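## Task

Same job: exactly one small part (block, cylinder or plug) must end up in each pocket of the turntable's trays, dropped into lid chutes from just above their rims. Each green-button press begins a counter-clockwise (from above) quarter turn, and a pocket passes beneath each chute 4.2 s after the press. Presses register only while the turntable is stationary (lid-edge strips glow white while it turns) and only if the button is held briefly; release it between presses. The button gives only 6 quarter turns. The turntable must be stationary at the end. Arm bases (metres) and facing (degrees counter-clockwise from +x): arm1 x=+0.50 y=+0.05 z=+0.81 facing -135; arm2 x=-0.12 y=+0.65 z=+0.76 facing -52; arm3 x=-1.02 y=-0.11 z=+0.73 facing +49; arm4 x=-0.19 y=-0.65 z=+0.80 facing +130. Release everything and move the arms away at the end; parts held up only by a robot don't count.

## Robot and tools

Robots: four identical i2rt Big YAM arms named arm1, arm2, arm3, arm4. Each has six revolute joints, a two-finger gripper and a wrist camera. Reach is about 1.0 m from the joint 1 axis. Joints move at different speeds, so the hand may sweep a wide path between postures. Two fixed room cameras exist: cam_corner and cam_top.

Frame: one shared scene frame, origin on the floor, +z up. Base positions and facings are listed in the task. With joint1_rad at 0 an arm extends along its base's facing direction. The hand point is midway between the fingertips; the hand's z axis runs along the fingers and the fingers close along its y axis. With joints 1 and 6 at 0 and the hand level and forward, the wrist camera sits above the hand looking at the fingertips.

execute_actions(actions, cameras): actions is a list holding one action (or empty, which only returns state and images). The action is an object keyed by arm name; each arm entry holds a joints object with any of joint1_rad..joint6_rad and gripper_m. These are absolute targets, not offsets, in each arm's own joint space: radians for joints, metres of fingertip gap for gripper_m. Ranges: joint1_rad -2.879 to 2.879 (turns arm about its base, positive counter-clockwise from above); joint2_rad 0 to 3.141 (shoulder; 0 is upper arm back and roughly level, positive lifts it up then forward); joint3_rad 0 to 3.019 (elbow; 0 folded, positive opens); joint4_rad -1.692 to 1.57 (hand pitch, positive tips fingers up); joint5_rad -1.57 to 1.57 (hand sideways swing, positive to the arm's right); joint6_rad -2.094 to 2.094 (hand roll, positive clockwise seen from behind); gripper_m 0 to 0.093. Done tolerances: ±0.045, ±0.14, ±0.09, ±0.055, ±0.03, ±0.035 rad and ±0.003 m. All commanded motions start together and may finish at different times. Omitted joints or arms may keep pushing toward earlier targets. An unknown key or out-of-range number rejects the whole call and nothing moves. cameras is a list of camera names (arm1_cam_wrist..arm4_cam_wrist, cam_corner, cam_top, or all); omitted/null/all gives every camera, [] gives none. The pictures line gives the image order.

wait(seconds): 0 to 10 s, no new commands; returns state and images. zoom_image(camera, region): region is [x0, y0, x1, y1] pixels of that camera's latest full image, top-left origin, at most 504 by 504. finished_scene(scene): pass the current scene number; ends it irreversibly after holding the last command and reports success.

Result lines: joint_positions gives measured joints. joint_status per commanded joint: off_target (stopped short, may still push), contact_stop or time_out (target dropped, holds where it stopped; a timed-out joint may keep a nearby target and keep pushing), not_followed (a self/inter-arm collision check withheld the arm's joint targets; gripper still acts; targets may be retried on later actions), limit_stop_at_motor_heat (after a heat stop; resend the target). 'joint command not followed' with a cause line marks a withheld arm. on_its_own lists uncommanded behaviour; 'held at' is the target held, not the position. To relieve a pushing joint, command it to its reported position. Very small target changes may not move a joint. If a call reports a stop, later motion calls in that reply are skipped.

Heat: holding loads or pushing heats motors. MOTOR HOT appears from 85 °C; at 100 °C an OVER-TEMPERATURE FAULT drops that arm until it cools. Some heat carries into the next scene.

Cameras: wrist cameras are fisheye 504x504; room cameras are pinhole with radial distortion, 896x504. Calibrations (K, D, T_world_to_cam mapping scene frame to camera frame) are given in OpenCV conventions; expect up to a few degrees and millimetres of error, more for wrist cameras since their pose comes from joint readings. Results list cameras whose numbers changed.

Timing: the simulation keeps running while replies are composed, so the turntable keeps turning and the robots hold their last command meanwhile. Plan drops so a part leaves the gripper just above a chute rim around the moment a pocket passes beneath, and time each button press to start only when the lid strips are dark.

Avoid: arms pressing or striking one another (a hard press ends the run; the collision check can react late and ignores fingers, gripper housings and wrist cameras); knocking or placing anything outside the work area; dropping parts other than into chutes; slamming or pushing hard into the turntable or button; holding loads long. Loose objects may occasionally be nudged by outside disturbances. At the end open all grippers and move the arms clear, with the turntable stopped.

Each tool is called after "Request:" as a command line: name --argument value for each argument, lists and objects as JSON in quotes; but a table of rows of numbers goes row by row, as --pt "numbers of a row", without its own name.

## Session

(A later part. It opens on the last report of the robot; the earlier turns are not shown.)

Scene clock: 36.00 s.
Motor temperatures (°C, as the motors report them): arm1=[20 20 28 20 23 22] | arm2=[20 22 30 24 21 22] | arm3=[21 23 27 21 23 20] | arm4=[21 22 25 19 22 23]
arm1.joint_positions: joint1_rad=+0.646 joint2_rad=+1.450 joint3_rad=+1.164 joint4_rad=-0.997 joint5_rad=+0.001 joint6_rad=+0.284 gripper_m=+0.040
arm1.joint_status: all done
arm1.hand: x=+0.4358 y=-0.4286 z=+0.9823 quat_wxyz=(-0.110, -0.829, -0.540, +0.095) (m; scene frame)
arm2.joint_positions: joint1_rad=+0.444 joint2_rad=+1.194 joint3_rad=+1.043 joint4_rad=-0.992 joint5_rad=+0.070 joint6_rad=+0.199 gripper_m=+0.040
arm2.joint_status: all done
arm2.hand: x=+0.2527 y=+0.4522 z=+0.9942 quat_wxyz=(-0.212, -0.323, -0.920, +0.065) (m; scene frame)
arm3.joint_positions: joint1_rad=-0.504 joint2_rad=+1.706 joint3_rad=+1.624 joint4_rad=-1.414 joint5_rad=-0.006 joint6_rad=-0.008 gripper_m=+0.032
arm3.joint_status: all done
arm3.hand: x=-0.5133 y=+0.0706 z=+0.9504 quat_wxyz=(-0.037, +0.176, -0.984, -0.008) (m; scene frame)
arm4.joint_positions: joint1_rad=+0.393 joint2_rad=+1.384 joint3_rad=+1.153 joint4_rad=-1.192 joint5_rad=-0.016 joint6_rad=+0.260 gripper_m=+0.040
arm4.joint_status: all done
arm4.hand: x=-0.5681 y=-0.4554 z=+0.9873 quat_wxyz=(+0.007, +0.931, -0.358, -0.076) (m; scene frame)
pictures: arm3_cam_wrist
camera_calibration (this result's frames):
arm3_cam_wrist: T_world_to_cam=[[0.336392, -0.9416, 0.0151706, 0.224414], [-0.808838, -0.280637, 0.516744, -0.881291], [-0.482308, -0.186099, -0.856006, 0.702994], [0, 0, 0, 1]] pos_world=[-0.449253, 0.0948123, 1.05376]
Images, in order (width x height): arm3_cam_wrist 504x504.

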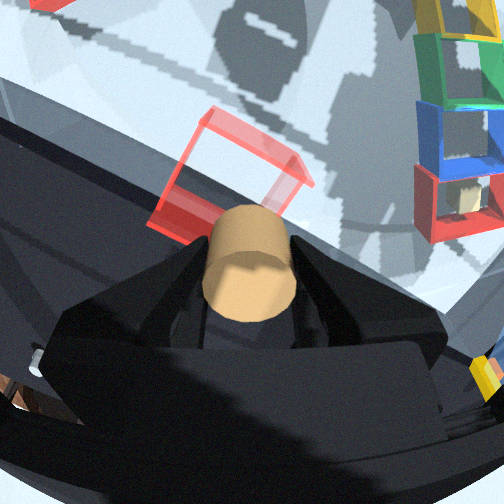

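Request:
execute_actions --actions '[{"arm1":{"joints":{"joint1_rad":-0.228,"joint2_rad":1.475,"joint6_rad":0.495}},"arm2":{"joints":{"joint1_rad":-0.664,"joint3_rad":1.205,"joint4_rad":-1.13}},"arm3":{"joints":{"joint1_rad":-0.477,"joint2_rad":1.74,"joint4_rad":-1.445}},"arm4":{"joints":{"joint1_rad":-0.636,"joint4_rad":-1.27}}}]'

Scene clock: 38.07 s.
Motor temperatures (°C, as the motors report them): arm1=[20 20 28 20 23 22] | arm2=[20 22 31 24 21 22] | arm3=[21 23 27 21 23 20] | arm4=[21 22 25 19 22 23]
arm1.joint_positions: joint1_rad=-0.231 joint2_rad=+1.478 joint3_rad=+1.164 joint4_rad=-0.997 joint5_rad=+0.000 joint6_rad=+0.480 gripper_m=+0.040
arm1.joint_status: all done
arm1.hand: x=+0.0927 y=-0.2085 z=+0.9685 quat_wxyz=(-0.066, -0.991, -0.040, +0.112) (m; scene frame)
arm2.joint_positions: joint1_rad=-0.667 joint2_rad=+1.196 joint3_rad=+1.157 joint4_rad=-1.122 joint5_rad=+0.071 joint6_rad=+0.200 gripper_m=+0.040
arm2.joint_status: all done
arm2.hand: x=-0.1362 y=+0.2271 z=+1.0335 quat_wxyz=(-0.142, -0.763, -0.611, +0.155) (m; scene frame)
arm3.joint_positions: joint1_rad=-0.479 joint2_rad=+1.717 joint3_rad=+1.624 joint4_rad=-1.437 joint5_rad=-0.006 joint6_rad=-0.008 gripper_m=+0.032
arm3.joint_status: all done
arm3.hand: x=-0.5222 y=+0.0815 z=+0.9442 quat_wxyz=(-0.020, +0.189, -0.982, -0.005) (m; scene frame)
arm4.joint_positions: joint1_rad=-0.639 joint2_rad=+1.386 joint3_rad=+1.153 joint4_rad=-1.262 joint5_rad=-0.017 joint6_rad=+0.259 gripper_m=+0.040
arm4.joint_status: all done
arm4.hand: x=-0.2172 y=-0.2398 z=+0.9789 quat_wxyz=(-0.008, +0.635, -0.771, -0.034) (m; scene frame)
pictures: arm1_cam_wrist, arm2_cam_wrist, arm3_cam_wrist, arm4_cam_wrist, cam_corner, cam_top
camera_calibration (this result's frames):
arm1_cam_wrist: T_world_to_cam=[[-0.109513, 0.985129, -0.132391, 0.340797], [0.910309, 0.152889, 0.384659, -0.418765], [0.39918, -0.0783917, -0.913515, 0.95984], [0, 0, 0, 1]] pos_world=[0.0353778, -0.196461, 1.08303]
arm2_cam_wrist: T_world_to_cam=[[-0.979547, 0.200315, -0.0189917, -0.157539], [0.193619, 0.964054, 0.181966, -0.372058], [0.0547597, 0.174567, -0.983121, 1.1108], [0, 0, 0, 1]] pos_world=[-0.143106, 0.196332, 1.15676]
arm3_cam_wrist: T_world_to_cam=[[0.360019, -0.93282, 0.0152894, 0.249239], [-0.784821, -0.293957, 0.545569, -0.895823], [-0.504423, -0.208415, -0.837926, 0.668553], [0, 0, 0, 1]] pos_world=[-0.455558, 0.108498, 1.04512]
arm4_cam_wrist: T_world_to_cam=[[0.979179, -0.197647, -0.0462953, 0.20918], [-0.141865, -0.829392, 0.540354, -0.75285], [-0.145196, -0.522536, -0.840163, 0.78948], [0, 0, 0, 1]] pos_world=[-0.196998, -0.170532, 1.07978]
Images, in order (width x height): arm1_cam_wrist 504x504, arm2_cam_wrist 504x504, arm3_cam_wrist 504x504, arm4_cam_wrist 504x504, cam_corner 896x504, cam_top 896x504.

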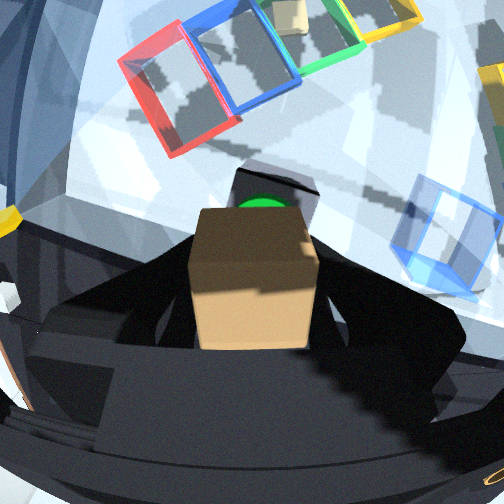

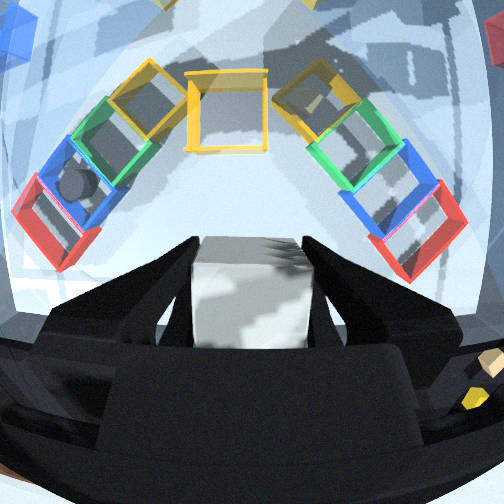

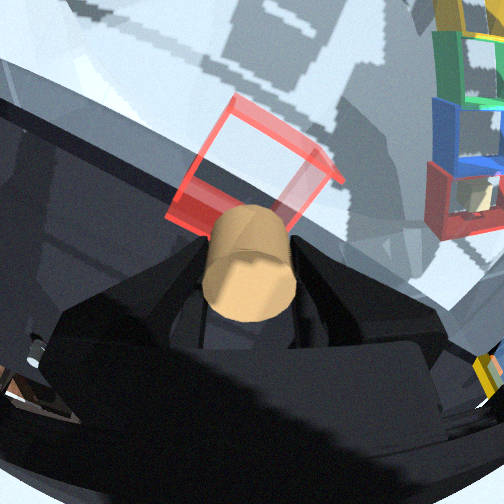

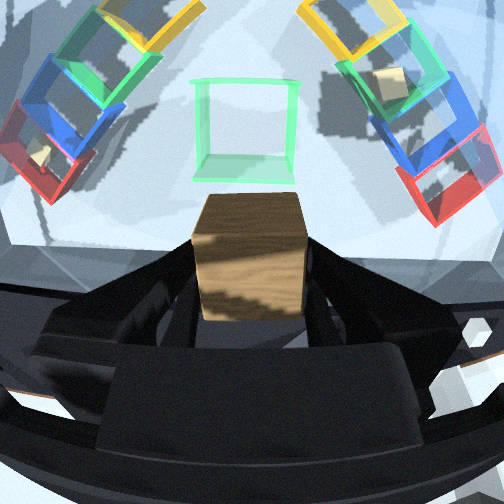

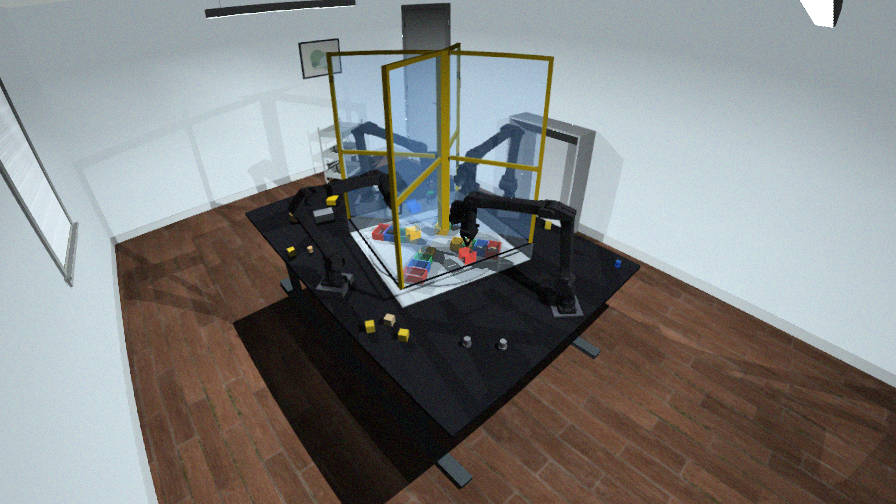

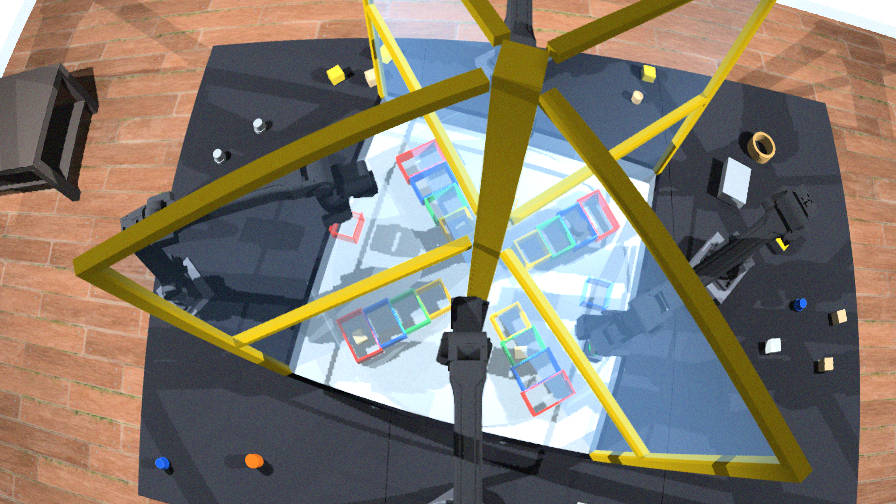

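Request:
execute_actions --actions '[{"arm1":{"joints":{"joint2_rad":1.60}}}]' --cameras '[]'

Request:
execute_actions --actions '[{"arm1":{"joints":{"joint1_rad":-0.51,"joint2_rad":1.435,"joint3_rad":1.045,"joint4_rad":-1.075}},"arm2":{"joints":{"joint2_rad":1.50,"joint4_rad":-0.81}},"arm3":{"joints":{"joint2_rad":1.76}},"arm4":{"joints":{"joint2_rad":1.495,"joint4_rad":-1.165}}}]' --cameras '[]'

Request:
wait --seconds 2.25

Request:
execute_actions --actions '[{"arm1":{"joints":{"gripper_m":0.062}},"arm2":{"joints":{"gripper_m":0.062}},"arm3":{"joints":{"gripper_m":0.058}},"arm4":{"joints":{"gripper_m":0.062}}}]' --cameras '["arm1_cam_wrist","arm2_cam_wrist","arm3_cam_wrist","arm4_cam_wrist"]'

Scene clock: 39.73 s.
Motor temperatures (°C, as the motors report them): arm1=[20 20 28 20 23 22] | arm2=[20 22 31 24 21 22] | arm3=[21 23 27 21 23 20] | arm4=[21 22 25 19 22 23]
arm1.joint_positions: joint1_rad=-0.231 joint2_rad=+1.573 joint3_rad=+1.175 joint4_rad=-0.998 joint5_rad=+0.003 joint6_rad=+0.480 gripper_m=+0.039
arm1.joint_status: all done
arm1.hand: x=+0.0883 y=-0.2108 z=+0.9292 quat_wxyz=(-0.044, -0.995, -0.040, +0.077) (m; scene frame)
arm2.joint_positions: joint1_rad=-0.667 joint2_rad=+1.196 joint3_rad=+1.157 joint4_rad=-1.122 joint5_rad=+0.071 joint6_rad=+0.200 gripper_m=+0.040
arm2.joint_status: not commanded
arm2.hand: x=-0.1362 y=+0.2271 z=+1.0335 quat_wxyz=(-0.142, -0.763, -0.611, +0.155) (m; scene frame)
arm3.joint_positions: joint1_rad=-0.479 joint2_rad=+1.717 joint3_rad=+1.624 joint4_rad=-1.437 joint5_rad=-0.006 joint6_rad=-0.008 gripper_m=+0.032
arm3.joint_status: not commanded
arm3.hand: x=-0.5222 y=+0.0815 z=+0.9442 quat_wxyz=(-0.020, +0.189, -0.982, -0.005) (m; scene frame)
arm4.joint_positions: joint1_rad=-0.639 joint2_rad=+1.386 joint3_rad=+1.153 joint4_rad=-1.262 joint5_rad=-0.017 joint6_rad=+0.259 gripper_m=+0.040
arm4.joint_status: not commanded
arm4.hand: x=-0.2172 y=-0.2398 z=+0.9789 quat_wxyz=(-0.008, +0.635, -0.771, -0.034) (m; scene frame)
pictures: none
No camera images: the call's "cameras" was empty. Leave "cameras" out to get every camera's image.

Scene clock: 40.83 s.
Motor temperatures (°C, as the motors report them): arm1=[20 20 28 20 23 22] | arm2=[20 22 31 24 21 22] | arm3=[21 23 27 20 23 20] | arm4=[21 22 25 19 22 23]
arm1.joint_positions: joint1_rad=-0.517 joint2_rad=+1.448 joint3_rad=+1.041 joint4_rad=-1.065 joint5_rad=+0.000 joint6_rad=+0.481 gripper_m=+0.039
arm1.joint_status: all done
arm1.hand: x=+0.0978 y=-0.0664 z=+0.9281 quat_wxyz=(-0.021, -0.993, +0.103, +0.045) (m; scene frame)
arm2.joint_positions: joint1_rad=-0.667 joint2_rad=+1.510 joint3_rad=+1.158 joint4_rad=-0.825 joint5_rad=+0.071 joint6_rad=+0.200 gripper_m=+0.040
arm2.joint_status: all done
arm2.hand: x=-0.1352 y=+0.1322 z=+0.9215 quat_wxyz=(-0.136, -0.764, -0.613, +0.151) (m; scene frame)
arm3.joint_positions: joint1_rad=-0.479 joint2_rad=+1.740 joint3_rad=+1.624 joint4_rad=-1.437 joint5_rad=-0.006 joint6_rad=-0.008 gripper_m=+0.032
arm3.joint_status: all done
arm3.hand: x=-0.5205 y=+0.0821 z=+0.9322 quat_wxyz=(-0.009, +0.189, -0.982, -0.003) (m; scene frame)
arm4.joint_positions: joint1_rad=-0.639 joint2_rad=+1.495 joint3_rad=+1.153 joint4_rad=-1.175 joint5_rad=-0.017 joint6_rad=+0.259 gripper_m=+0.040
arm4.joint_status: all done
arm4.hand: x=-0.2192 y=-0.2158 z=+0.9361 quat_wxyz=(-0.001, +0.635, -0.772, -0.025) (m; scene frame)
pictures: none
No camera images: the call's "cameras" was empty. Leave "cameras" out to get every camera's image.

Scene clock: 43.10 s.
Motor temperatures (°C, as the motors report them): arm1=[20 20 28 20 23 22] | arm2=[20 23 32 24 21 22] | arm3=[21 23 27 20 23 20] | arm4=[21 22 25 19 22 23]
arm1.joint_positions: joint1_rad=-0.517 joint2_rad=+1.448 joint3_rad=+1.041 joint4_rad=-1.065 joint5_rad=+0.000 joint6_rad=+0.481 gripper_m=+0.039
arm1.joint_status: all done
arm1.hand: x=+0.0978 y=-0.0664 z=+0.9281 quat_wxyz=(-0.021, -0.993, +0.103, +0.045) (m; scene frame)
arm2.joint_positions: joint1_rad=-0.667 joint2_rad=+1.510 joint3_rad=+1.158 joint4_rad=-0.825 joint5_rad=+0.071 joint6_rad=+0.200 gripper_m=+0.040
arm2.joint_status: all done
arm2.hand: x=-0.1352 y=+0.1322 z=+0.9215 quat_wxyz=(-0.136, -0.764, -0.613, +0.151) (m; scene frame)
arm3.joint_positions: joint1_rad=-0.479 joint2_rad=+1.740 joint3_rad=+1.624 joint4_rad=-1.437 joint5_rad=-0.006 joint6_rad=-0.008 gripper_m=+0.032
arm3.joint_status: all done
arm3.hand: x=-0.5205 y=+0.0821 z=+0.9322 quat_wxyz=(-0.009, +0.189, -0.982, -0.003) (m; scene frame)
arm4.joint_positions: joint1_rad=-0.639 joint2_rad=+1.495 joint3_rad=+1.153 joint4_rad=-1.175 joint5_rad=-0.017 joint6_rad=+0.259 gripper_m=+0.040
arm4.joint_status: all done
arm4.hand: x=-0.2192 y=-0.2158 z=+0.9361 quat_wxyz=(-0.001, +0.635, -0.772, -0.025) (m; scene frame)
wait: 2.27 s; at rest by 0.27 s
pictures: arm1_cam_wrist, arm2_cam_wrist, arm3_cam_wrist, arm4_cam_wrist, cam_corner, cam_top
camera_calibration (this result's frames):
arm1_cam_wrist: T_world_to_cam=[[0.188937, 0.980025, -0.0620843, 0.101241], [0.845428, -0.130175, 0.517982, -0.565804], [0.499553, -0.150354, -0.853136, 0.861405], [0, 0, 0, 1]] pos_world=[0.0289011, -0.0433566, 1.03426]
arm2_cam_wrist: T_world_to_cam=[[-0.979556, 0.200553, -0.0157692, -0.14265], [0.193625, 0.961176, 0.196596, -0.273469], [0.0545849, 0.189524, -0.980358, 1.01259], [0, 0, 0, 1]] pos_world=[-0.142055, 0.0995505, 1.04421]
arm3_cam_wrist: T_world_to_cam=[[0.360284, -0.932716, 0.0153609, 0.249453], [-0.772802, -0.28921, 0.56492, -0.899958], [-0.522467, -0.215403, -0.825003, 0.638657], [0, 0, 0, 1]] pos_world=[-0.451686, 0.109961, 1.03147]
arm4_cam_wrist: T_world_to_cam=[[0.979293, -0.198417, -0.0402096, 0.208082], [-0.142503, -0.81666, 0.559249, -0.725131], [-0.143802, -0.541939, -0.828024, 0.750503], [0, 0, 0, 1]] pos_world=[-0.199182, -0.144172, 1.03533]
Images, in order (width x height): arm1_cam_wrist 504x504, arm2_cam_wrist 504x504, arm3_cam_wrist 504x504, arm4_cam_wrist 504x504, cam_corner 896x504, cam_top 896x504.

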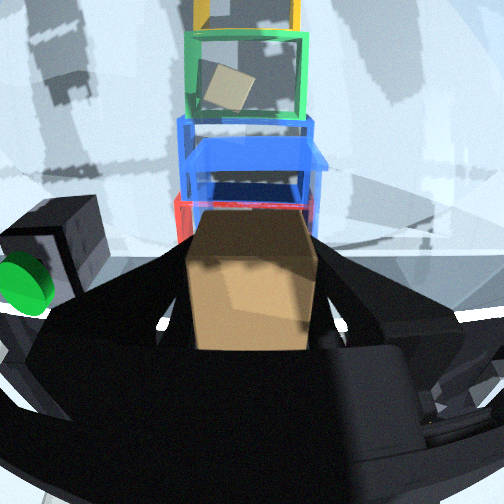

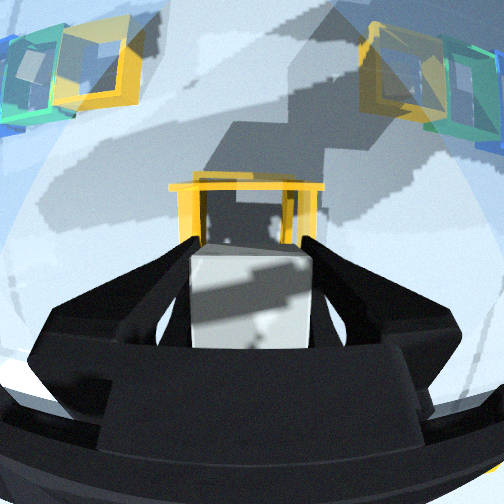

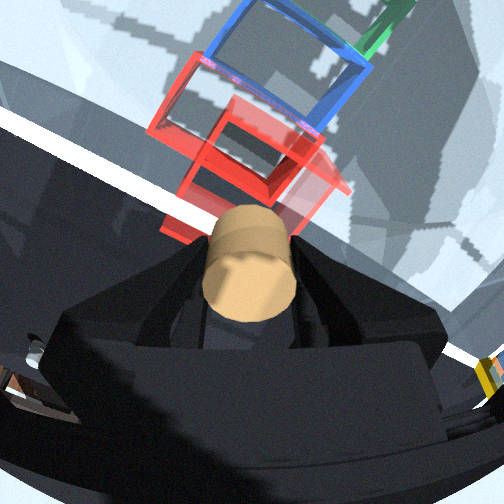

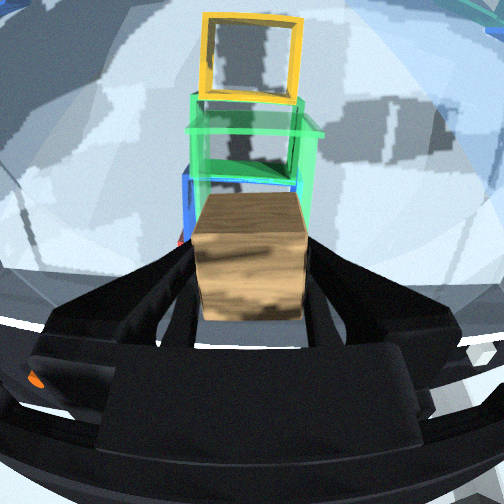

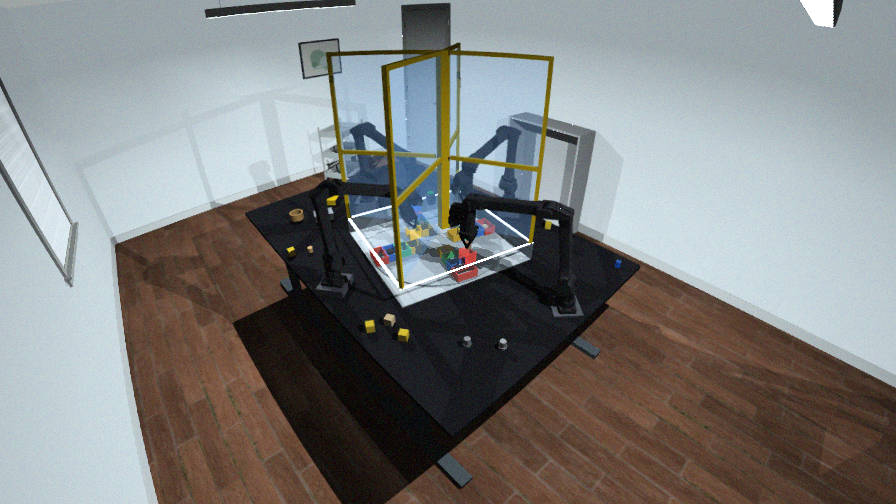

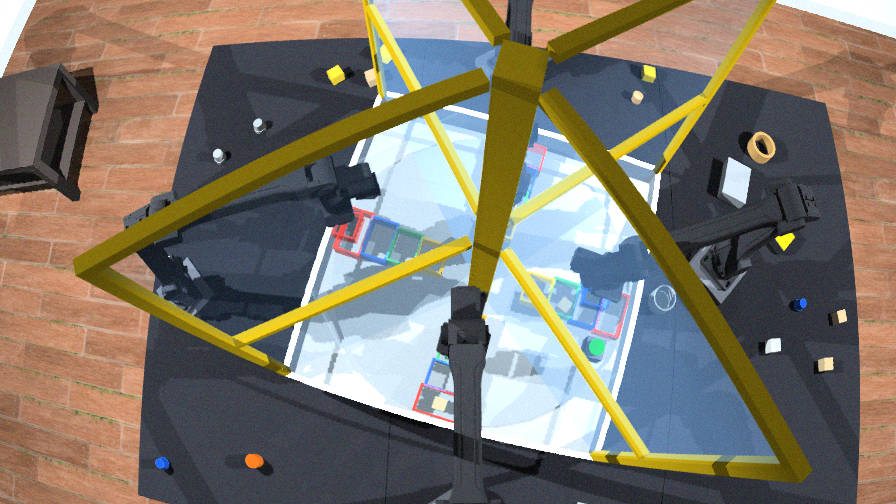

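Scene clock: 43.67 s.
Motor temperatures (°C, as the motors report them): arm1=[20 20 28 20 23 22] | arm2=[20 23 32 24 21 22] | arm3=[21 23 27 20 23 20] | arm4=[21 22 25 19 22 23]
arm1.joint_positions: joint1_rad=-0.517 joint2_rad=+1.448 joint3_rad=+1.041 joint4_rad=-1.065 joint5_rad=+0.000 joint6_rad=+0.481 gripper_m=+0.062
arm1.joint_status: all done
arm1.hand: x=+0.0978 y=-0.0664 z=+0.9281 quat_wxyz=(-0.021, -0.993, +0.103, +0.045) (m; scene frame)
arm2.joint_positions: joint1_rad=-0.667 joint2_rad=+1.510 joint3_rad=+1.158 joint4_rad=-0.823 joint5_rad=+0.071 joint6_rad=+0.200 gripper_m=+0.062
arm2.joint_status: all done
arm2.hand: x=-0.1352 y=+0.1319 z=+0.9216 quat_wxyz=(-0.137, -0.764, -0.613, +0.151) (m; scene frame)
arm3.joint_positions: joint1_rad=-0.479 joint2_rad=+1.740 joint3_rad=+1.624 joint4_rad=-1.437 joint5_rad=-0.006 joint6_rad=-0.008 gripper_m=+0.058
arm3.joint_status: all done
arm3.hand: x=-0.5205 y=+0.0821 z=+0.9322 quat_wxyz=(-0.009, +0.189, -0.982, -0.003) (m; scene frame)
arm4.joint_positions: joint1_rad=-0.639 joint2_rad=+1.495 joint3_rad=+1.153 joint4_rad=-1.175 joint5_rad=-0.017 joint6_rad=+0.259 gripper_m=+0.062
arm4.joint_status: all done
arm4.hand: x=-0.2192 y=-0.2158 z=+0.9361 quat_wxyz=(-0.001, +0.635, -0.772, -0.025) (m; scene frame)
pictures: arm1_cam_wrist, arm2_cam_wrist, arm3_cam_wrist, arm4_cam_wrist
camera_calibration (this result's frames):
arm1_cam_wrist: T_world_to_cam=[[0.188937, 0.980025, -0.0620843, 0.101241], [0.845428, -0.130175, 0.517982, -0.565804], [0.499553, -0.150354, -0.853136, 0.861405], [0, 0, 0, 1]] pos_world=[0.0289011, -0.0433566, 1.03426]
arm2_cam_wrist: T_world_to_cam=[[-0.979553, 0.200543, -0.0160727, -0.142299], [0.19364, 0.961472, 0.195129, -0.271851], [0.0545853, 0.188027, -0.980646, 1.01326], [0, 0, 0, 1]] pos_world=[-0.142057, 0.0993937, 1.04441]
arm3_cam_wrist: T_world_to_cam=[[0.360284, -0.932716, 0.0153609, 0.249453], [-0.772802, -0.28921, 0.56492, -0.899958], [-0.522467, -0.215403, -0.825003, 0.638657], [0, 0, 0, 1]] pos_world=[-0.451686, 0.109961, 1.03147]
arm4_cam_wrist: T_world_to_cam=[[0.979293, -0.198417, -0.0402096, 0.208082], [-0.142503, -0.81666, 0.559249, -0.725131], [-0.143802, -0.541939, -0.828024, 0.750503], [0, 0, 0, 1]] pos_world=[-0.199182, -0.144172, 1.03533]
Images, in order (width x height): arm1_cam_wrist 504x504, arm2_cam_wrist 504x504, arm3_cam_wrist 504x504, arm4_cam_wrist 504x504.

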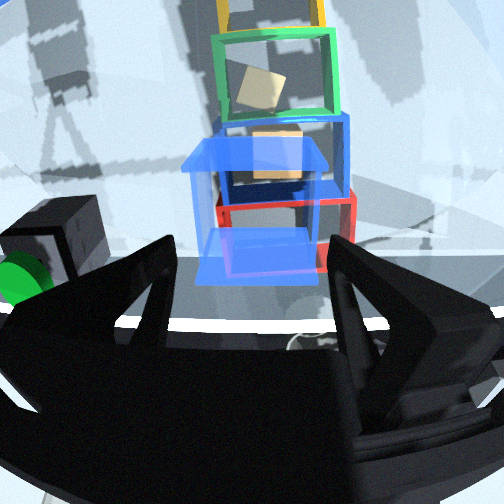

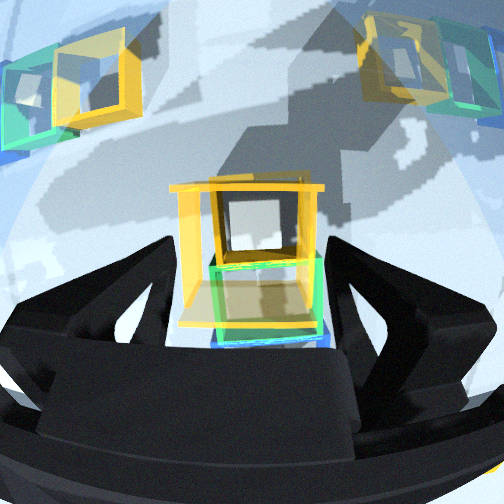

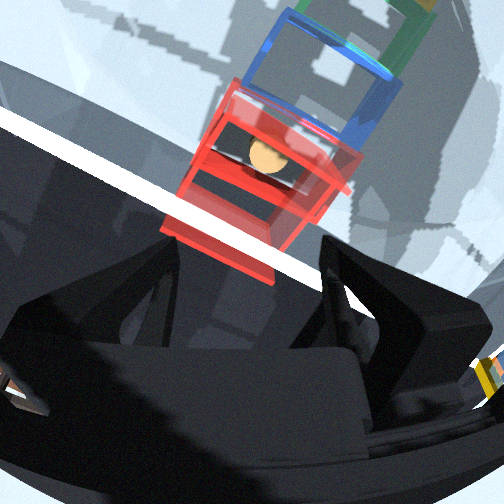

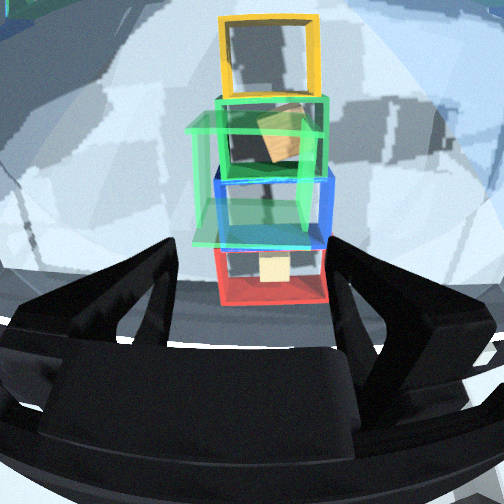

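Request:
execute_actions --actions '[{"arm1":{"joints":{"joint1_rad":1.61,"joint2_rad":1.15,"joint3_rad":0.61,"joint4_rad":-0.85,"joint6_rad":0.0,"gripper_m":0.085}},"arm2":{"joints":{"joint1_rad":0.797,"joint2_rad":1.15,"joint3_rad":0.69,"joint4_rad":-0.85,"joint5_rad":0.0,"joint6_rad":0.0,"gripper_m":0.075}},"arm3":{"joints":{"joint1_rad":0.44,"joint2_rad":1.68,"joint3_rad":1.35,"joint4_rad":-1.15,"gripper_m":0.075}},"arm4":{"joints":{"joint1_rad":1.01,"joint2_rad":1.15,"joint3_rad":0.63,"joint4_rad":-0.9,"joint6_rad":0.0,"gripper_m":0.085}}}]' --cameras '["arm1_cam_wrist","arm2_cam_wrist","arm3_cam_wrist","arm4_cam_wrist","cam_top"]'

Scene clock: 46.63 s.
Motor temperatures (°C, as the motors report them): arm1=[20 20 28 20 23 22] | arm2=[20 23 32 24 21 22] | arm3=[21 23 27 20 23 20] | arm4=[21 22 25 19 22 23]
arm1.joint_positions: joint1_rad=+1.607 joint2_rad=+1.150 joint3_rad=+0.607 joint4_rad=-0.863 joint5_rad=+0.000 joint6_rad=+0.015 gripper_m=+0.085
arm1.joint_status: all done
arm1.hand: x=+0.7180 y=-0.1541 z=+0.8738 quat_wxyz=(-0.077, -0.368, -0.926, +0.031) (m; scene frame)
arm2.joint_positions: joint1_rad=+0.798 joint2_rad=+1.146 joint3_rad=+0.701 joint4_rad=-0.842 joint5_rad=+0.000 joint6_rad=+0.015 gripper_m=+0.075
arm2.joint_status: all done
arm2.hand: x=+0.2181 y=+0.6139 z=+0.8683 quat_wxyz=(-0.146, -0.060, -0.987, +0.012) (m; scene frame)
arm3.joint_positions: joint1_rad=+0.447 joint2_rad=+1.676 joint3_rad=+1.358 joint4_rad=-1.155 joint5_rad=-0.006 joint6_rad=-0.008 gripper_m=+0.075
arm3.joint_status: all done
arm3.hand: x=-0.8815 y=+0.3837 z=+0.8644 quat_wxyz=(-0.037, +0.607, -0.793, -0.030) (m; scene frame)
arm4.joint_positions: joint1_rad=+1.008 joint2_rad=+1.149 joint3_rad=+0.628 joint4_rad=-0.908 joint5_rad=-0.017 joint6_rad=+0.009 gripper_m=+0.085
arm4.joint_status: all done
arm4.hand: x=-0.4804 y=-0.6930 z=+0.8749 quat_wxyz=(+0.019, +0.995, +0.066, -0.075) (m; scene frame)
pictures: arm1_cam_wrist, arm2_cam_wrist, arm3_cam_wrist, arm4_cam_wrist, cam_top
camera_calibration (this result's frames):
arm1_cam_wrist: T_world_to_cam=[[-0.675628, -0.737166, -0.0105812, 0.377718], [-0.661965, 0.600261, 0.448875, 0.181811], [-0.324544, 0.310277, -0.893532, 1.19005], [0, 0, 0, 1]] pos_world=[0.761775, -0.19994, 0.985737]
arm2_cam_wrist: T_world_to_cam=[[-0.109175, -0.993949, 0.0121007, 0.625299], [-0.945622, 0.107604, 0.306953, -0.117714], [-0.306397, 0.0220688, -0.951648, 1.00653], [0, 0, 0, 1]] pos_world=[0.265351, 0.611969, 0.986425]
arm3_cam_wrist: T_world_to_cam=[[0.961832, -0.273306, 0.0135262, 0.940777], [-0.243269, -0.831398, 0.499597, -0.322112], [-0.125297, -0.483819, -0.866152, 0.947736], [0, 0, 0, 1]] pos_world=[-0.864481, 0.44785, 0.969085]
arm4_cam_wrist: T_world_to_cam=[[-0.127656, 0.991292, -0.0322988, 0.652495], [0.880034, 0.128228, 0.457273, 0.11741], [0.457433, 0.0299496, -0.88874, 1.14193], [0, 0, 0, 1]] pos_world=[-0.542385, -0.696069, 0.982262]
Images, in order (width x height): arm1_cam_wrist 504x504, arm2_cam_wrist 504x504, arm3_cam_wrist 504x504, arm4_cam_wrist 504x504, cam_top 896x504.

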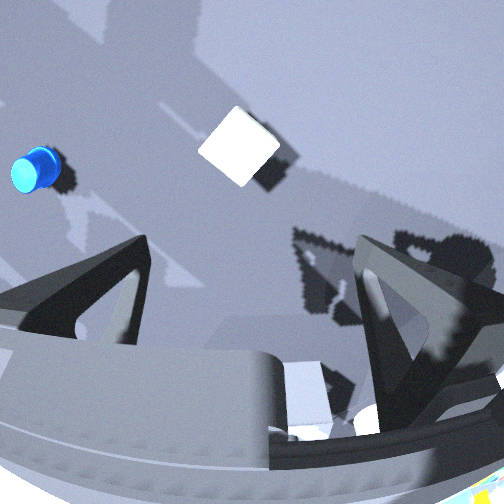

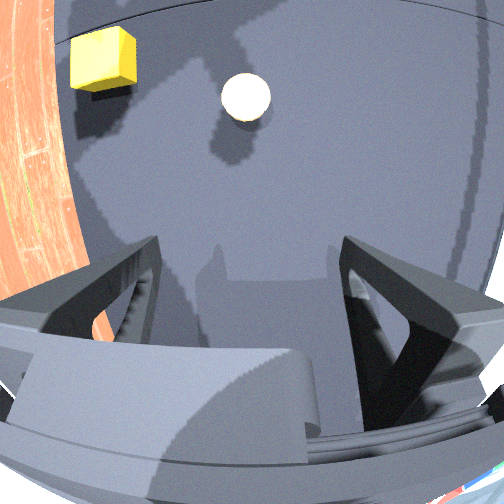

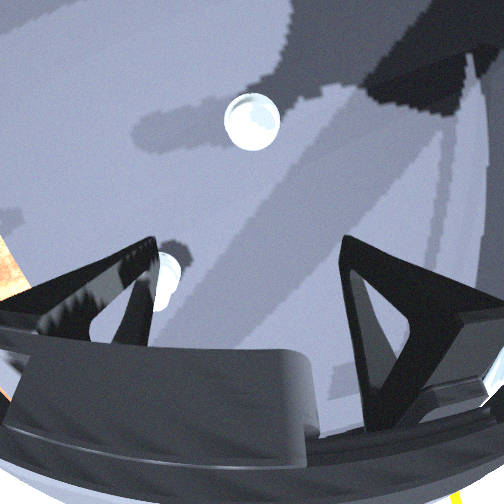

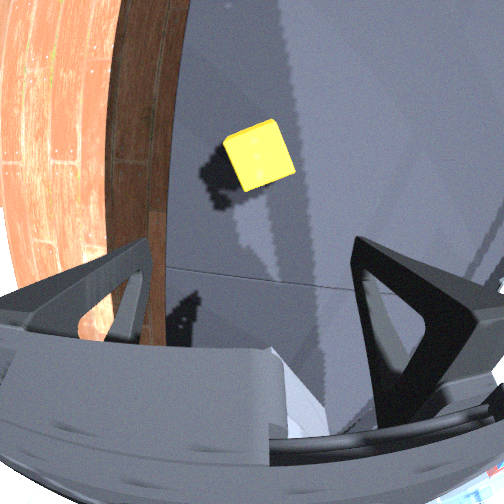

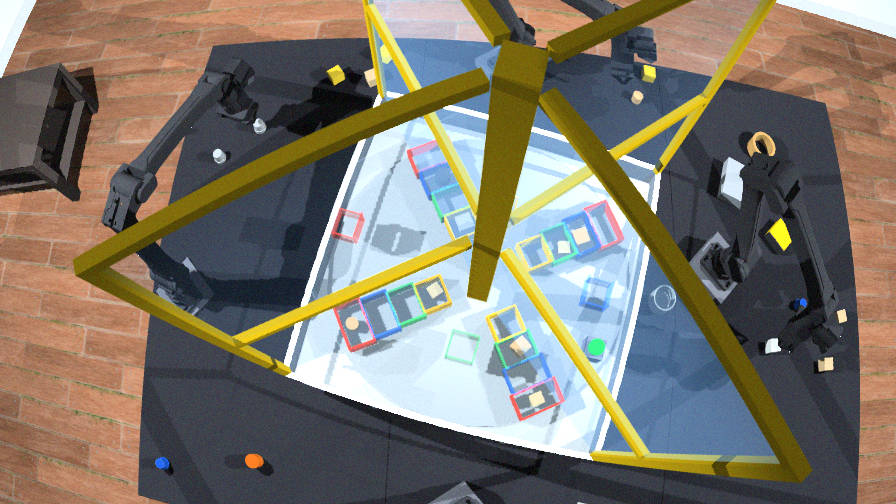

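Request:
execute_actions --actions '[{"arm1":{"joints":{"joint1_rad":1.632,"joint2_rad":1.63,"joint4_rad":-0.455,"joint6_rad":0.74,"gripper_m":0.093}},"arm2":{"joints":{"joint1_rad":0.813,"joint2_rad":1.60,"joint4_rad":-0.278}},"arm3":{"joints":{"joint1_rad":0.435,"joint2_rad":1.905,"joint4_rad":-0.945}},"arm4":{"joints":{"joint1_rad":0.99,"joint2_rad":1.632,"joint4_rad":-0.555,"joint6_rad":-0.35}}}]' --cameras '["arm1_cam_wrist","arm2_cam_wrist","arm3_cam_wrist","arm4_cam_wrist"]'

Scene clock: 49.13 s.
Motor temperatures (°C, as the motors report them): arm1=[20 20 28 20 23 22] | arm2=[20 22 31 24 21 22] | arm3=[21 24 27 20 23 20] | arm4=[21 22 25 19 22 23]
arm1.joint_positions: joint1_rad=+1.625 joint2_rad=+1.635 joint3_rad=+0.607 joint4_rad=-0.473 joint5_rad=+0.000 joint6_rad=+0.724 gripper_m=+0.093
arm1.joint_status: all done
arm1.hand: x=+0.7456 y=-0.1719 z=+0.7419 quat_wxyz=(-0.036, -0.662, -0.749, +0.001) (m; scene frame)
arm2.joint_positions: joint1_rad=+0.807 joint2_rad=+1.594 joint3_rad=+0.701 joint4_rad=-0.291 joint5_rad=+0.000 joint6_rad=+0.015 gripper_m=+0.075
arm2.joint_status: all done
arm2.hand: x=+0.3086 y=+0.6069 z=+0.7482 quat_wxyz=(-0.197, -0.055, -0.979, +0.013) (m; scene frame)
arm3.joint_positions: joint1_rad=+0.442 joint2_rad=+1.911 joint3_rad=+1.343 joint4_rad=-0.954 joint5_rad=-0.006 joint6_rad=-0.008 gripper_m=+0.075
arm3.joint_status: all done
arm3.hand: x=-0.8709 y=+0.4118 z=+0.7426 quat_wxyz=(-0.018, +0.605, -0.796, -0.016) (m; scene frame)
arm4.joint_positions: joint1_rad=+0.998 joint2_rad=+1.623 joint3_rad=+0.628 joint4_rad=-0.566 joint5_rad=-0.017 joint6_rad=-0.340 gripper_m=+0.085
arm4.joint_status: all done
arm4.hand: x=-0.5069 y=-0.6950 z=+0.7438 quat_wxyz=(+0.012, +0.972, +0.234, -0.012) (m; scene frame)
pictures: arm1_cam_wrist, arm2_cam_wrist, arm3_cam_wrist, arm4_cam_wrist
camera_calibration (this result's frames):
arm1_cam_wrist: T_world_to_cam=[[-0.988793, -0.137309, -0.0586035, 0.75414], [-0.146988, 0.82669, 0.543119, -0.144973], [-0.0261281, 0.545646, -0.837608, 0.863061], [0, 0, 0, 1]] pos_world=[0.74693, -0.247528, 0.84584]
arm2_cam_wrist: T_world_to_cam=[[-0.1003, -0.994884, 0.012052, 0.627507], [-0.972874, 0.100604, 0.208313, 0.0918849], [-0.208459, 0.00916861, -0.977988, 0.917438], [0, 0, 0, 1]] pos_world=[0.34358, 0.606642, 0.87054]
arm3_cam_wrist: T_world_to_cam=[[0.960726, -0.277161, 0.0137093, 0.940295], [-0.240246, -0.80601, 0.540952, -0.273848], [-0.138881, -0.523, -0.840942, 0.842684], [0, 0, 0, 1]] pos_world=[-0.852124, 0.480613, 0.843896]
arm4_cam_wrist: T_world_to_cam=[[-0.448143, 0.893693, -0.0219223, 0.408897], [0.732875, 0.381322, 0.563461, 0.223199], [0.51192, 0.236444, -0.825852, 1.16198], [0, 0, 0, 1]] pos_world=[-0.575176, -0.725284, 0.842828]
Images, in order (width x height): arm1_cam_wrist 504x504, arm2_cam_wrist 504x504, arm3_cam_wrist 504x504, arm4_cam_wrist 504x504.

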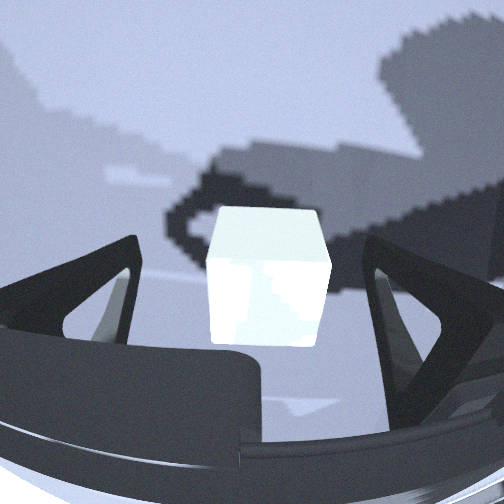

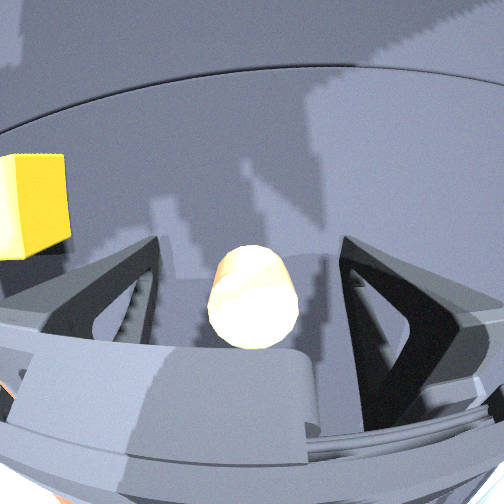

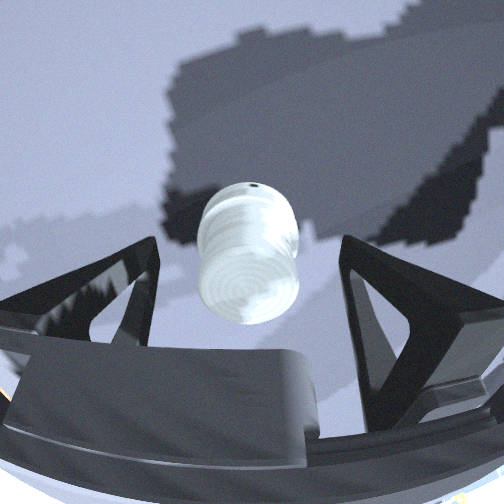

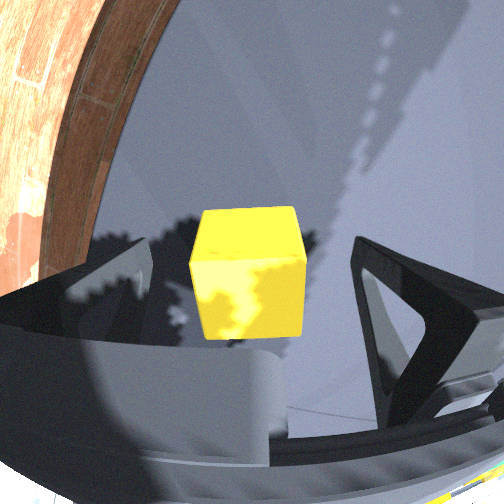

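Request:
execute_actions --actions '[{"arm1":{"joints":{"gripper_m":0.025}},"arm2":{"joints":{"gripper_m":0.018}},"arm3":{"joints":{"joint4_rad":-0.915,"gripper_m":0.018}},"arm4":{"joints":{"gripper_m":0.02}}}]' --cameras '["arm3_cam_wrist"]'

Scene clock: 49.87 s.
Motor temperatures (°C, as the motors report them): arm1=[20 20 28 20 23 22] | arm2=[20 22 31 24 21 22] | arm3=[21 24 27 20 23 20] | arm4=[21 22 25 19 22 23]
arm1.joint_positions: joint1_rad=+1.625 joint2_rad=+1.635 joint3_rad=+0.607 joint4_rad=-0.473 joint5_rad=+0.000 joint6_rad=+0.725 gripper_m=+0.040
arm1.joint_status: gripper_m off_target (ended at +0.040, target +0.025)
arm1.hand: x=+0.7456 y=-0.1719 z=+0.7419 quat_wxyz=(-0.036, -0.662, -0.749, +0.001) (m; scene frame)
arm2.joint_positions: joint1_rad=+0.807 joint2_rad=+1.594 joint3_rad=+0.701 joint4_rad=-0.291 joint5_rad=+0.000 joint6_rad=+0.014 gripper_m=+0.031
arm2.joint_status: gripper_m off_target (ended at +0.031, target +0.018)
arm2.hand: x=+0.3086 y=+0.6069 z=+0.7482 quat_wxyz=(-0.197, -0.054, -0.979, +0.013) (m; scene frame)
arm3.joint_positions: joint1_rad=+0.442 joint2_rad=+1.911 joint3_rad=+1.343 joint4_rad=-0.926 joint5_rad=-0.006 joint6_rad=-0.008 gripper_m=+0.037
arm3.joint_status: gripper_m off_target (ended at +0.037, target +0.018); the others done
arm3.hand: x=-0.8690 y=+0.4184 z=+0.7430 quat_wxyz=(-0.029, +0.605, -0.795, -0.024) (m; scene frame)
arm4.joint_positions: joint1_rad=+0.998 joint2_rad=+1.623 joint3_rad=+0.628 joint4_rad=-0.566 joint5_rad=-0.017 joint6_rad=-0.341 gripper_m=+0.040
arm4.joint_status: gripper_m off_target (ended at +0.040, target +0.020)
arm4.hand: x=-0.5069 y=-0.6950 z=+0.7438 quat_wxyz=(+0.012, +0.972, +0.234, -0.012) (m; scene frame)
pictures: arm3_cam_wrist
camera_calibration (this result's frames):
arm3_cam_wrist: T_world_to_cam=[[0.960636, -0.277475, 0.0136138, 0.940438], [-0.244241, -0.820195, 0.517326, -0.248307], [-0.132379, -0.500287, -0.85568, 0.853827], [0, 0, 0, 1]] pos_world=[-0.851036, 0.484447, 0.846255]
Images, in order (width x height): arm3_cam_wrist 504x504.

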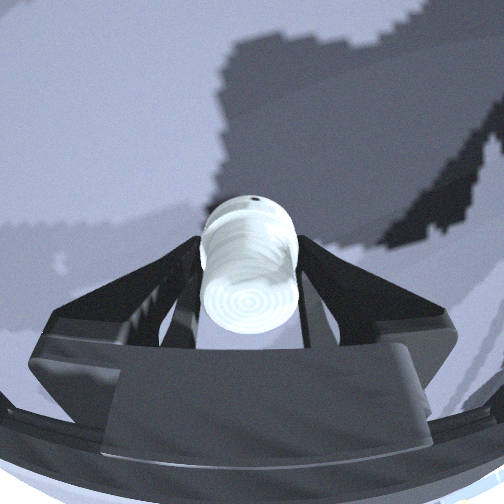

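Request:
execute_actions --actions '[{"arm1":{"joints":{"joint1_rad":-0.228,"joint2_rad":1.41,"joint3_rad":1.18,"joint4_rad":-1.01,"joint6_rad":0.47}},"arm2":{"joints":{"joint1_rad":0.32,"joint2_rad":0.97,"joint3_rad":1.2,"joint4_rad":-0.83}},"arm3":{"joints":{"joint1_rad":-0.478,"joint2_rad":1.55,"joint3_rad":1.645,"joint4_rad":-1.44}},"arm4":{"joints":{"joint1_rad":-0.636,"joint2_rad":1.25,"joint3_rad":1.165,"joint4_rad":-1.175,"joint6_rad":0.268}}}]'

Scene clock: 53.30 s.
Motor temperatures (°C, as the motors report them): arm1=[20 20 28 20 23 22] | arm2=[20 22 31 24 21 22] | arm3=[21 24 27 20 23 20] | arm4=[21 22 25 19 22 23]
arm1.joint_positions: joint1_rad=-0.232 joint2_rad=+1.414 joint3_rad=+1.139 joint4_rad=-0.996 joint5_rad=+0.000 joint6_rad=+0.486 gripper_m=+0.040
arm1.joint_status: all done
arm1.hand: x=+0.1017 y=-0.2023 z=+0.9864 quat_wxyz=(-0.077, -0.988, -0.036, +0.129) (m; scene frame)
arm2.joint_positions: joint1_rad=+0.313 joint2_rad=+0.969 joint3_rad=+1.187 joint4_rad=-0.822 joint5_rad=+0.001 joint6_rad=+0.014 gripper_m=+0.031
arm2.joint_status: all done
arm2.hand: x=+0.2393 y=+0.4089 z=+1.1915 quat_wxyz=(-0.451, -0.263, -0.842, +0.137) (m; scene frame)
arm3.joint_positions: joint1_rad=-0.480 joint2_rad=+1.550 joint3_rad=+1.645 joint4_rad=-1.432 joint5_rad=-0.002 joint6_rad=-0.008 gripper_m=+0.037
arm3.joint_status: all done
arm3.hand: x=-0.5367 y=+0.0748 z=+1.0375 quat_wxyz=(-0.115, +0.187, -0.975, -0.021) (m; scene frame)
arm4.joint_positions: joint1_rad=-0.639 joint2_rad=+1.242 joint3_rad=+1.145 joint4_rad=-1.168 joint5_rad=-0.017 joint6_rad=+0.259 gripper_m=+0.040
arm4.joint_status: all done
arm4.hand: x=-0.2171 y=-0.2301 z=+1.0366 quat_wxyz=(-0.075, +0.629, -0.763, -0.128) (m; scene frame)
pictures: arm1_cam_wrist, arm2_cam_wrist, arm3_cam_wrist, arm4_cam_wrist, cam_corner, cam_top
camera_calibration (this result's frames):
arm1_cam_wrist: T_world_to_cam=[[-0.1068, 0.982682, -0.151429, 0.356023], [0.923071, 0.154593, 0.352193, -0.403704], [0.369504, -0.102165, -0.923596, 0.981175], [0, 0, 0, 1]] pos_world=[0.0481227, -0.187206, 1.1023]
arm2_cam_wrist: T_world_to_cam=[[-0.56153, -0.827435, 0.0060496, 0.467267], [-0.771564, 0.520945, -0.36511, 0.415258], [0.298953, -0.209688, -0.930945, 1.25032], [0, 0, 0, 1]] pos_world=[0.208994, 0.432484, 1.31277]
arm3_cam_wrist: T_world_to_cam=[[0.356079, -0.934287, 0.0177919, 0.242265], [-0.868337, -0.323789, 0.375702, -0.826423], [-0.345252, -0.149229, -0.92657, 0.911011], [0, 0, 0, 1]] pos_world=[-0.489351, 0.0947073, 1.15029]
arm4_cam_wrist: T_world_to_cam=[[0.977415, -0.183104, -0.105515, 0.278058], [-0.137748, -0.930648, 0.338997, -0.589649], [-0.16027, -0.316806, -0.934852, 0.985208], [0, 0, 0, 1]] pos_world=[-0.195102, -0.185722, 1.15025]
Images, in order (width x height): arm1_cam_wrist 504x504, arm2_cam_wrist 504x504, arm3_cam_wrist 504x504, arm4_cam_wrist 504x504, cam_corner 896x504, cam_top 896x504.

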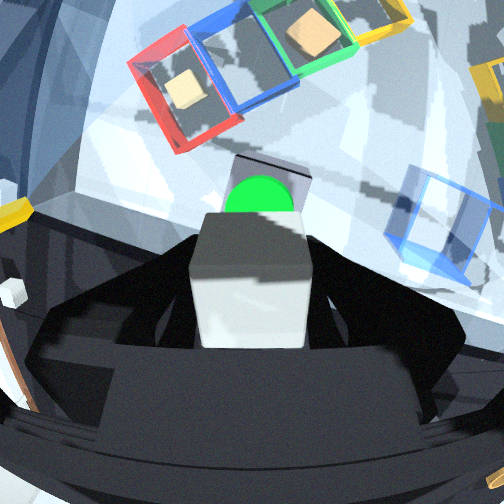

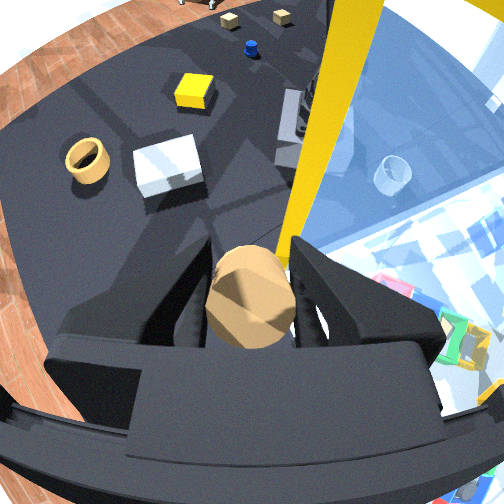

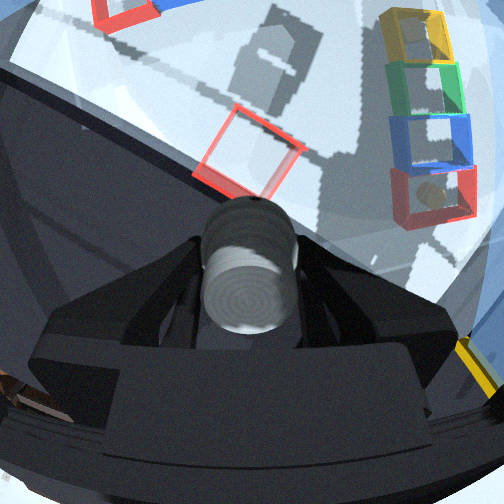

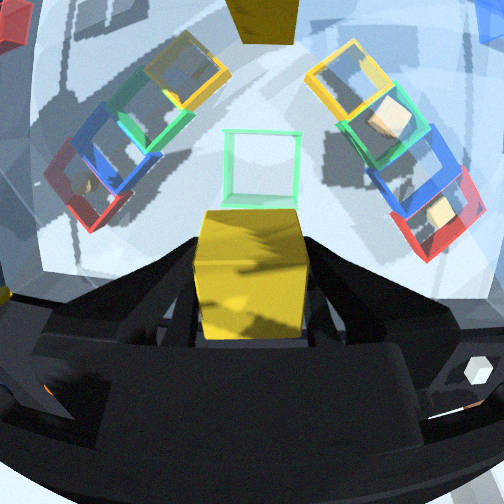

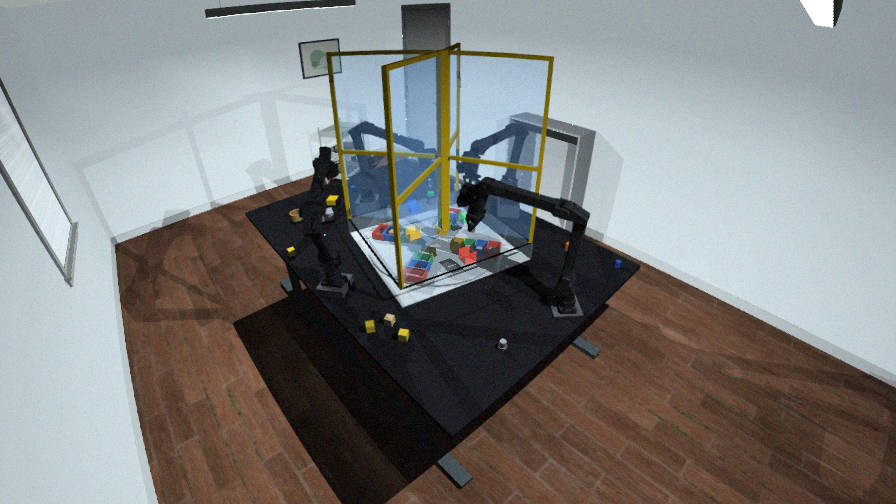

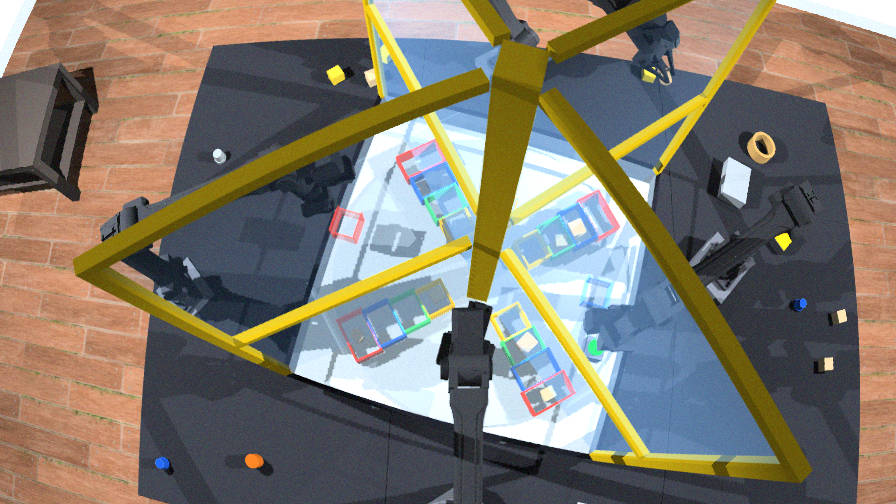

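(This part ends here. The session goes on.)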